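# Pull the lettered cube from the intact shelf strip

## Task

Remove the lettered cube that sits on the unbroken strip from the shelf, without shifting any other strip by more than a small amount before that cube is clear (doing so fails the task), then keep the cube motionless in the air, well above the table and in front of the shelf.

## Robot and tools

Robot: two xArm7 arms with parallel grippers, named left_arm and right_arm. These are names only, not image sides. left_arm's base is at (+0.034, +0.321, 0) m and right_arm's at (+0.032, -0.324, 0) m, both with almost no yaw. Each arm has seven joints (waist, shoulder, upper arm roll, elbow, forearm roll, wrist pitch, wrist roll) with the ranges and load limits given in the prompt.

Frame: one scene frame for everything. The origin is on the table top midway between the arms. +z is up, +x points out across the table away from the bases, and +y points toward left_arm's side. Positions are in metres. Orientations are quaternions written w first (qw, qx, qy, qz). On each gripper, the fingers point along its own +z and close along its own y. The reported end_effector_position is the pinch point between the closed pads, roughly 2 cm short of the fingertips; closing pushes the tips about 10 mm further along +z. Reported hand positions can be a little off, more so at long reach.

The row: every motion is described by one row of 16 numbers covering both arms. The first 8 are left_arm: x, y, z, qw, qx, qy, qz, opening. The last 8 are right_arm in the same order. Position and quaternion are an absolute target pose in the scene frame, not an offset. Opening runs from -1 (closed) to +1 (fully open, 0.084 m). Even when only one arm should move, all 16 numbers are sent; the idle arm gets its last reported pose repeated exactly with its current opening. To keep a gripper's orientation steady, resend the same quaternion you chose, not the drifting one from the latest result.

Tools:
- execute_actions(actions, pictures): actions is a list holding one item or nothing. An empty list just reports state. An item with "rows" (1 to 15 rows of 16 numbers) and optional "steps" (at most 15, default 15, each 1/30 s) applies one row per step, repeating the last row if steps exceed rows. An item with only "steps" (up to 300) is a wait counted from the previous result. pictures (true/false) chooses whether camera images come back. A rejected call moves nothing. A call is rejected if any target lies more than 0.6 m from the arm's last reported position along any gripper axis.
- move(target, speed): target is one 16-number row as above, an absolute pose per arm. Both grippers travel in straight lines and finish together, taking 0.5 to 10 s; longer paths are cut off at 10 s. speed is the path's top speed in m/s, 0.002 to 0.5 (default 0.25); rotation is capped at twice that value in rad/s. Openings are applied at the start. Paths ignore obstacles and the other arm. Grippers may lag, wander, or overshoot speed, especially near full reach. The result adds a move: line with the ending (done, off_target, moving, held, fault), any limits that acted (paced = the pose sent was clipped; held = some steps were blocked, after which the arm may jump quickly), and each gripper's distance from its target.
- wait(seconds): 0 to 10 s, nothing new is sent.
- zoom_image(camera, region): closer view of one camera's latest picture; region is [x0, y0, x1, y1] in pixels, up to 504 by 504. Cameras: cam_head_left, cam_head_right, cam_left_wrist, cam_right_wrist, each 896x504.
- show_instructions(): shows the scene's reference images.
- read_manual(section): licence texts only.
- finished_scene(scene): ends and grades the current scene; give its number. This is final.

Controller behaviour: every step the commanded pose is clamped to within 70 mm and 16 degrees of the measured pose, then damped inverse kinematics follows it, favouring position over orientation. A far target may need several calls; after a call ends, each arm continues only to its last clamped pose. Check the reported pose and send the remainder. Joints move at most 3.14 rad/s. Elbows stop just before straight.

Result lines: the state line gives, per arm, gripper position, quaternion, linear and angular velocity, and grip_measured (the fingers' actual opening on the command scale). A "pose unreachable" line means the clearance check altered or blocked that arm's command; HELD marks steps where this happened. "Hand target" shows where the controller is currently driving each gripper. MOTOR HOT appears from 65 °C; at 80 °C an OVER-TEMPERATURE FAULT brakes that arm until it cools. A TORQUE FAULT (contact torque at a joint's load limit) backs the joint off, freezes the arm for 10 s and drops the rest of the call.

Gripping: to hold something, command an opening well below grip_measured; the bigger the gap, the stronger the squeeze (about 24 N per pad at most). Fast closing can press harder. Returning the measured value still grips lightly for parts up to about 6 cm wide.

The simulation keeps running while you think, and something may occasionally nudge a loose object. Avoid: moving any other strip noticeably before the target cube is out, knocking anything off the table, dropping or letting the cube slip, fast or deep contacts (harder hits and targets set far beyond contact press harder), letting the two arms touch, and long heavy holds that heat motors. Finish with the cube gripped, still, high above the table in front of the shelf.

Each tool is called as name(argument=value, ...), one argument or row to a line, values as JSON.

Reference images:

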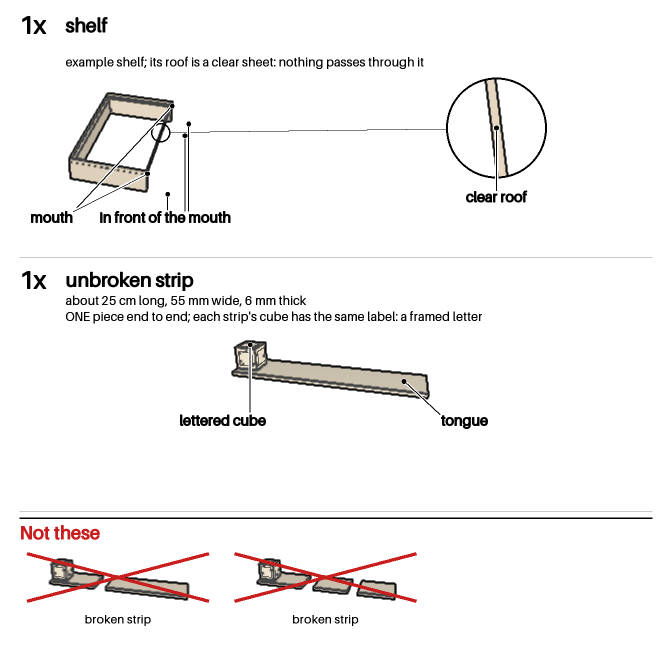

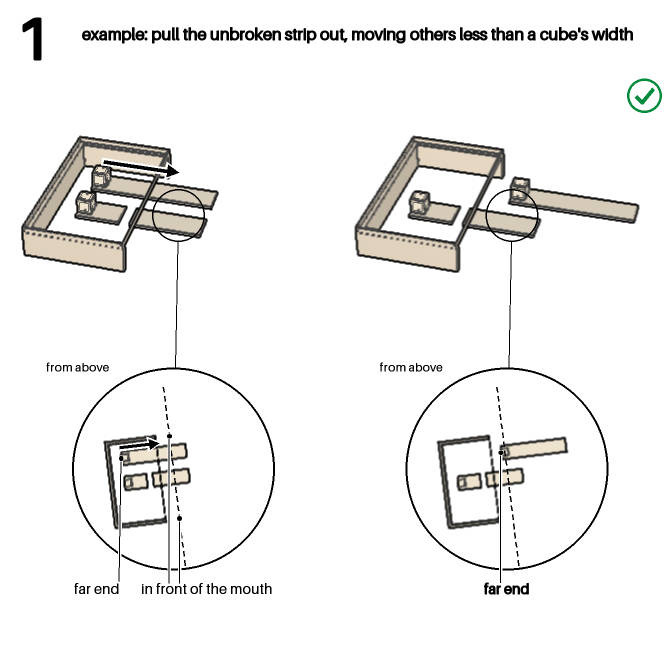

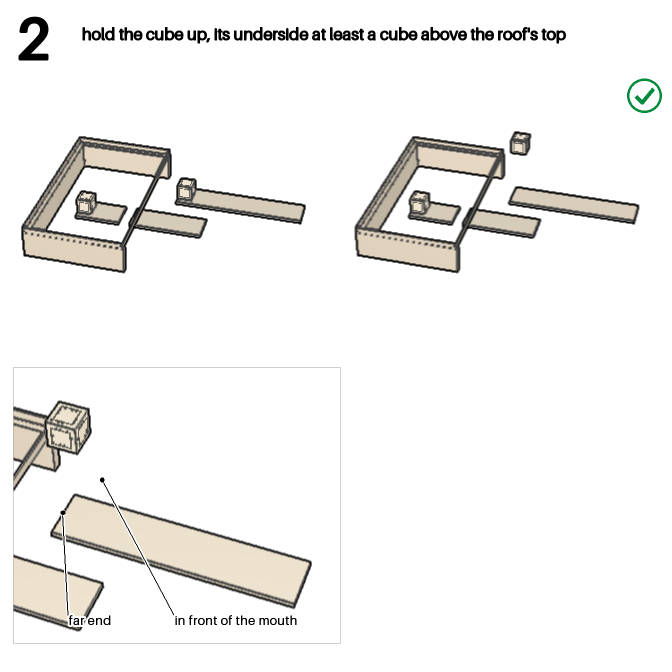

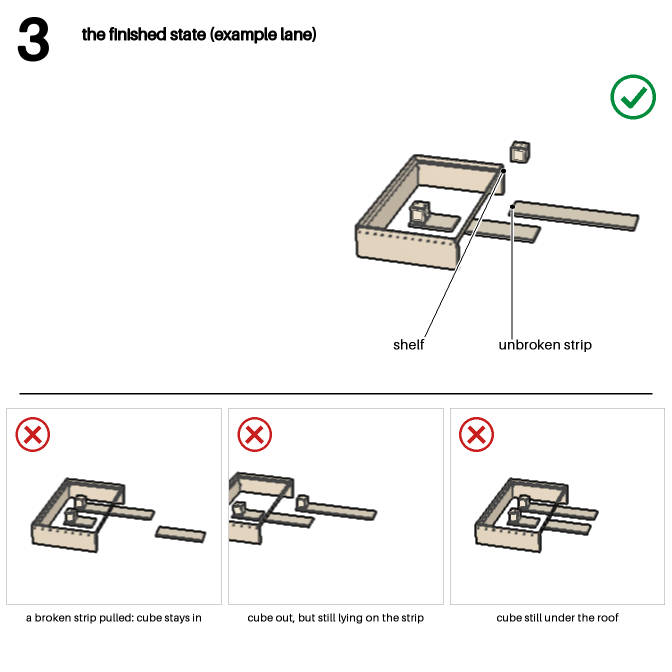

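## Session

execute_actions(
  actions=[],
)

Scene clock: 0.00 s of 4200.00 s.
left_arm: end_effector_position=(+0.1021, +0.0594, +0.1555) grip_measured=+1.00 end_effector_quat_wxyz=(-0.357, +0.229, +0.726, -0.542) end_effector_velocity=(+0.000, +0.000, +0.000) end_effector_angular_velocity=(-0.000, +0.001, +0.001) | right_arm: end_effector_position=(+0.3783, -0.0073, +0.3887) grip_measured=+1.00 end_effector_quat_wxyz=(-0.454, +0.595, +0.660, -0.065) end_effector_velocity=(+0.000, -0.000, -0.000) end_effector_angular_velocity=(-0.000, -0.000, -0.001)
Joint positions: left_arm=[-1.969 -1.467  1.851  0.293  0.31   0.969  2.974  0.084] | right_arm=[ 0.52   0.326 -0.339  1.768  0.876  2.059 -1.255  0.084]
Joint velocities: left_arm=[ 0.001 -0.    -0.    -0.    -0.001  0.    -0.    -0.   ] | right_arm=[-0.  0. -0. -0. -0. -0.  0. -0.]
Hand target (left_arm): +0.102, +0.059, +0.156; -0.357, +0.229, +0.726, -0.542
Hand target (right_arm): +0.378, -0.007, +0.389; -0.454, +0.595, +0.660, -0.065

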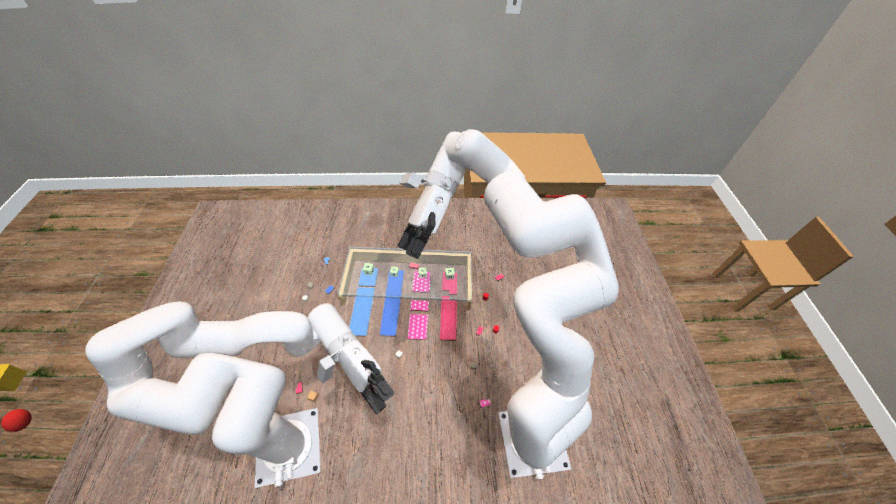

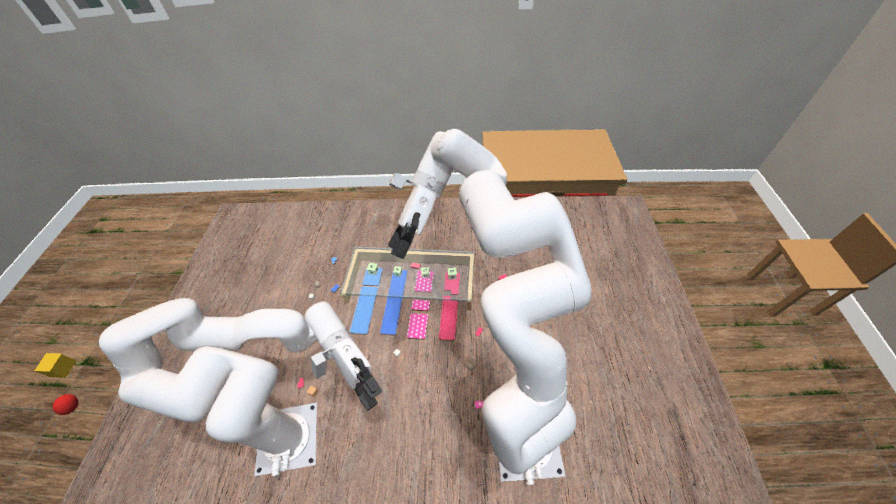

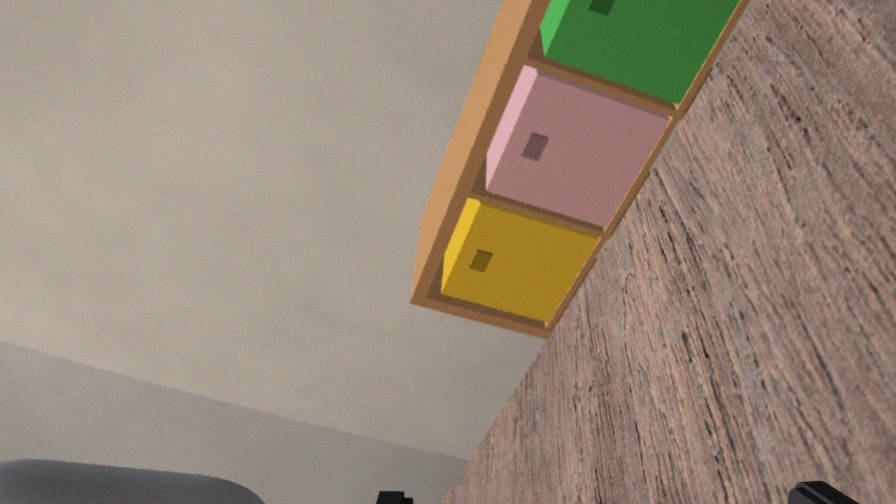

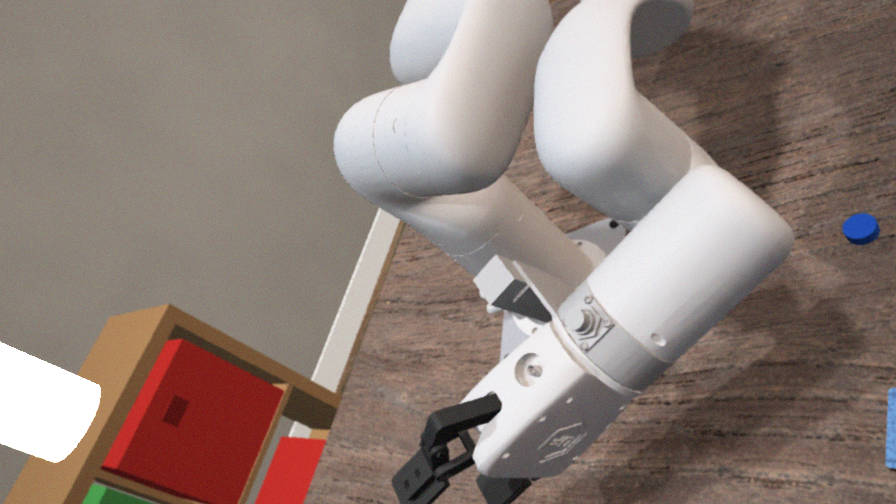

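move(
  target=[0.15,0.4,0.3,-0.357,0.229,0.726,-0.542,1, 0.38,0.0,0.4,0,1,0,0,1],
)

Scene clock: 5.93 s of 4200.00 s.
left_arm: end_effector_position=(+0.1369, +0.3031, +0.2594) grip_measured=+1.00 end_effector_quat_wxyz=(-0.356, +0.230, +0.725, -0.542) end_effector_velocity=(+0.000, -0.000, -0.000) end_effector_angular_velocity=(+0.000, -0.000, +0.002) | right_arm: end_effector_position=(+0.3803, -0.0002, +0.4001) grip_measured=+1.00 end_effector_quat_wxyz=(-0.000, +1.000, -0.001, -0.000) end_effector_velocity=(-0.001, +0.001, +0.000) end_effector_angular_velocity=(-0.002, +0.000, -0.001)
Joint positions: left_arm=[-1.276 -1.473  1.464  0.613  0.038  1.991  2.959  0.084] | right_arm=[ 0.817  0.031 -0.147  1.648  0.005  1.617  0.748  0.084]
Joint velocities: left_arm=[ 0.     0.001 -0.    -0.    -0.    -0.002 -0.    -0.   ] | right_arm=[ 0.003  0.002  0.001  0.003 -0.001  0.003  0.005 -0.   ]
Hand target (left_arm): +0.137, +0.303, +0.259; -0.356, +0.230, +0.725, -0.542
Hand target (right_arm): +0.380, -0.000, +0.400; +0.000, +1.000, -0.001, -0.000
Off the commanded pose (left_arm): 0.106 m, 0 deg; position clipped at the last step of the last action.
Off the commanded pose (right_arm): 0.000 m, 0 deg.
move: held (left_arm); limits=paced,held; held on 40 of 125 steps (left_arm), including the last (left_arm)
pose unreachable (left arm): on one or more control steps of this call this arm could not follow its commanded pose, so it was not sent that pose on those steps. On the call's last step it was still not sent that pose. It may still have moved: this result reports where it is.
cause: the commanded pose would bring two parts of the arm too close to each other (its gripper and another part of the arm, with joints 3 (upper arm roll) to 7 (wrist roll) between them).

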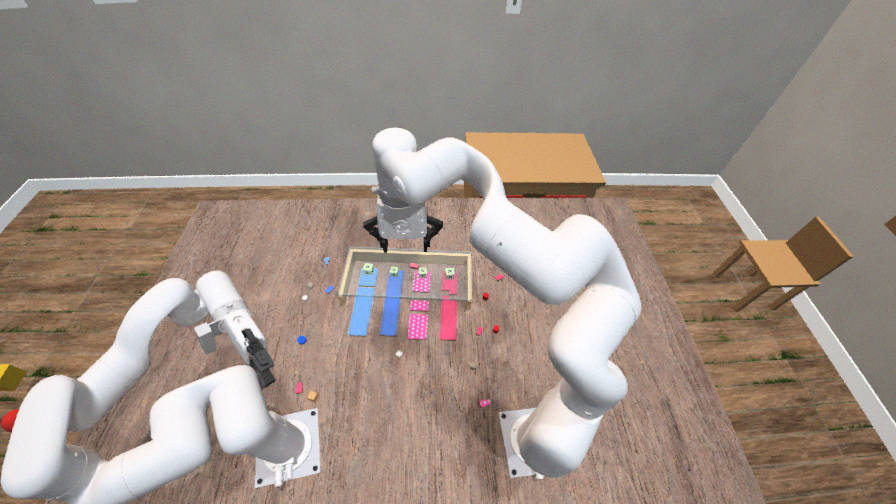

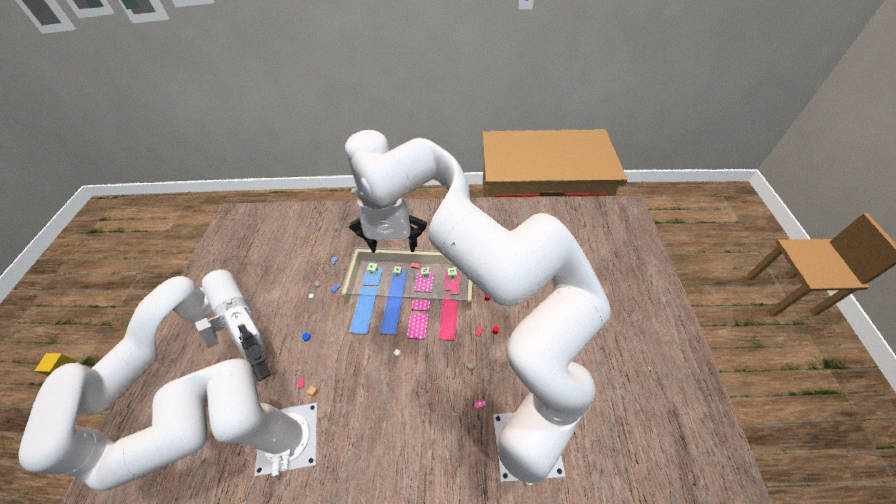

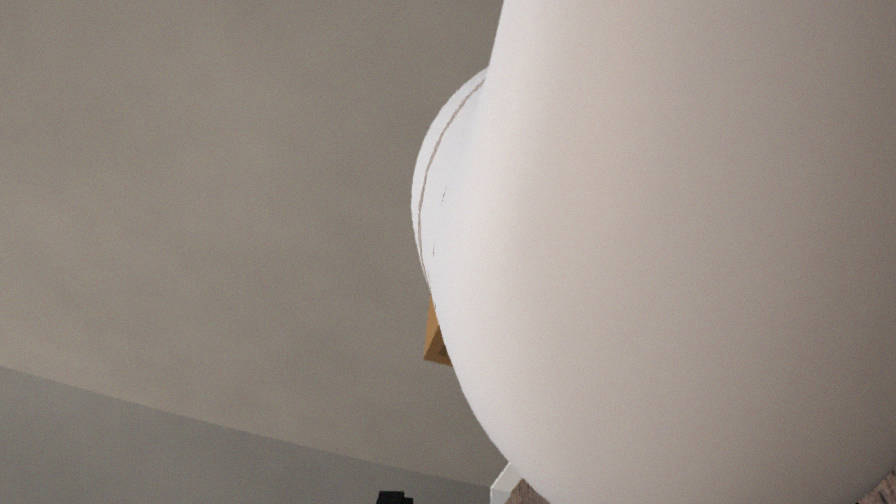

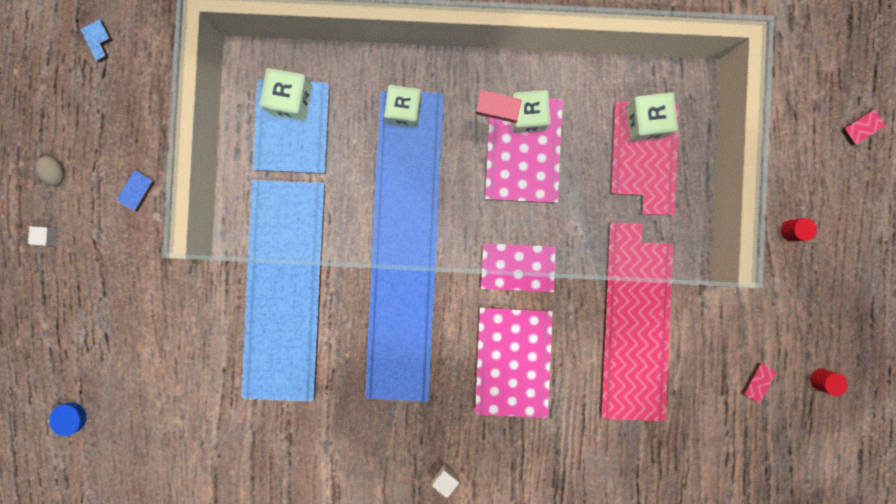

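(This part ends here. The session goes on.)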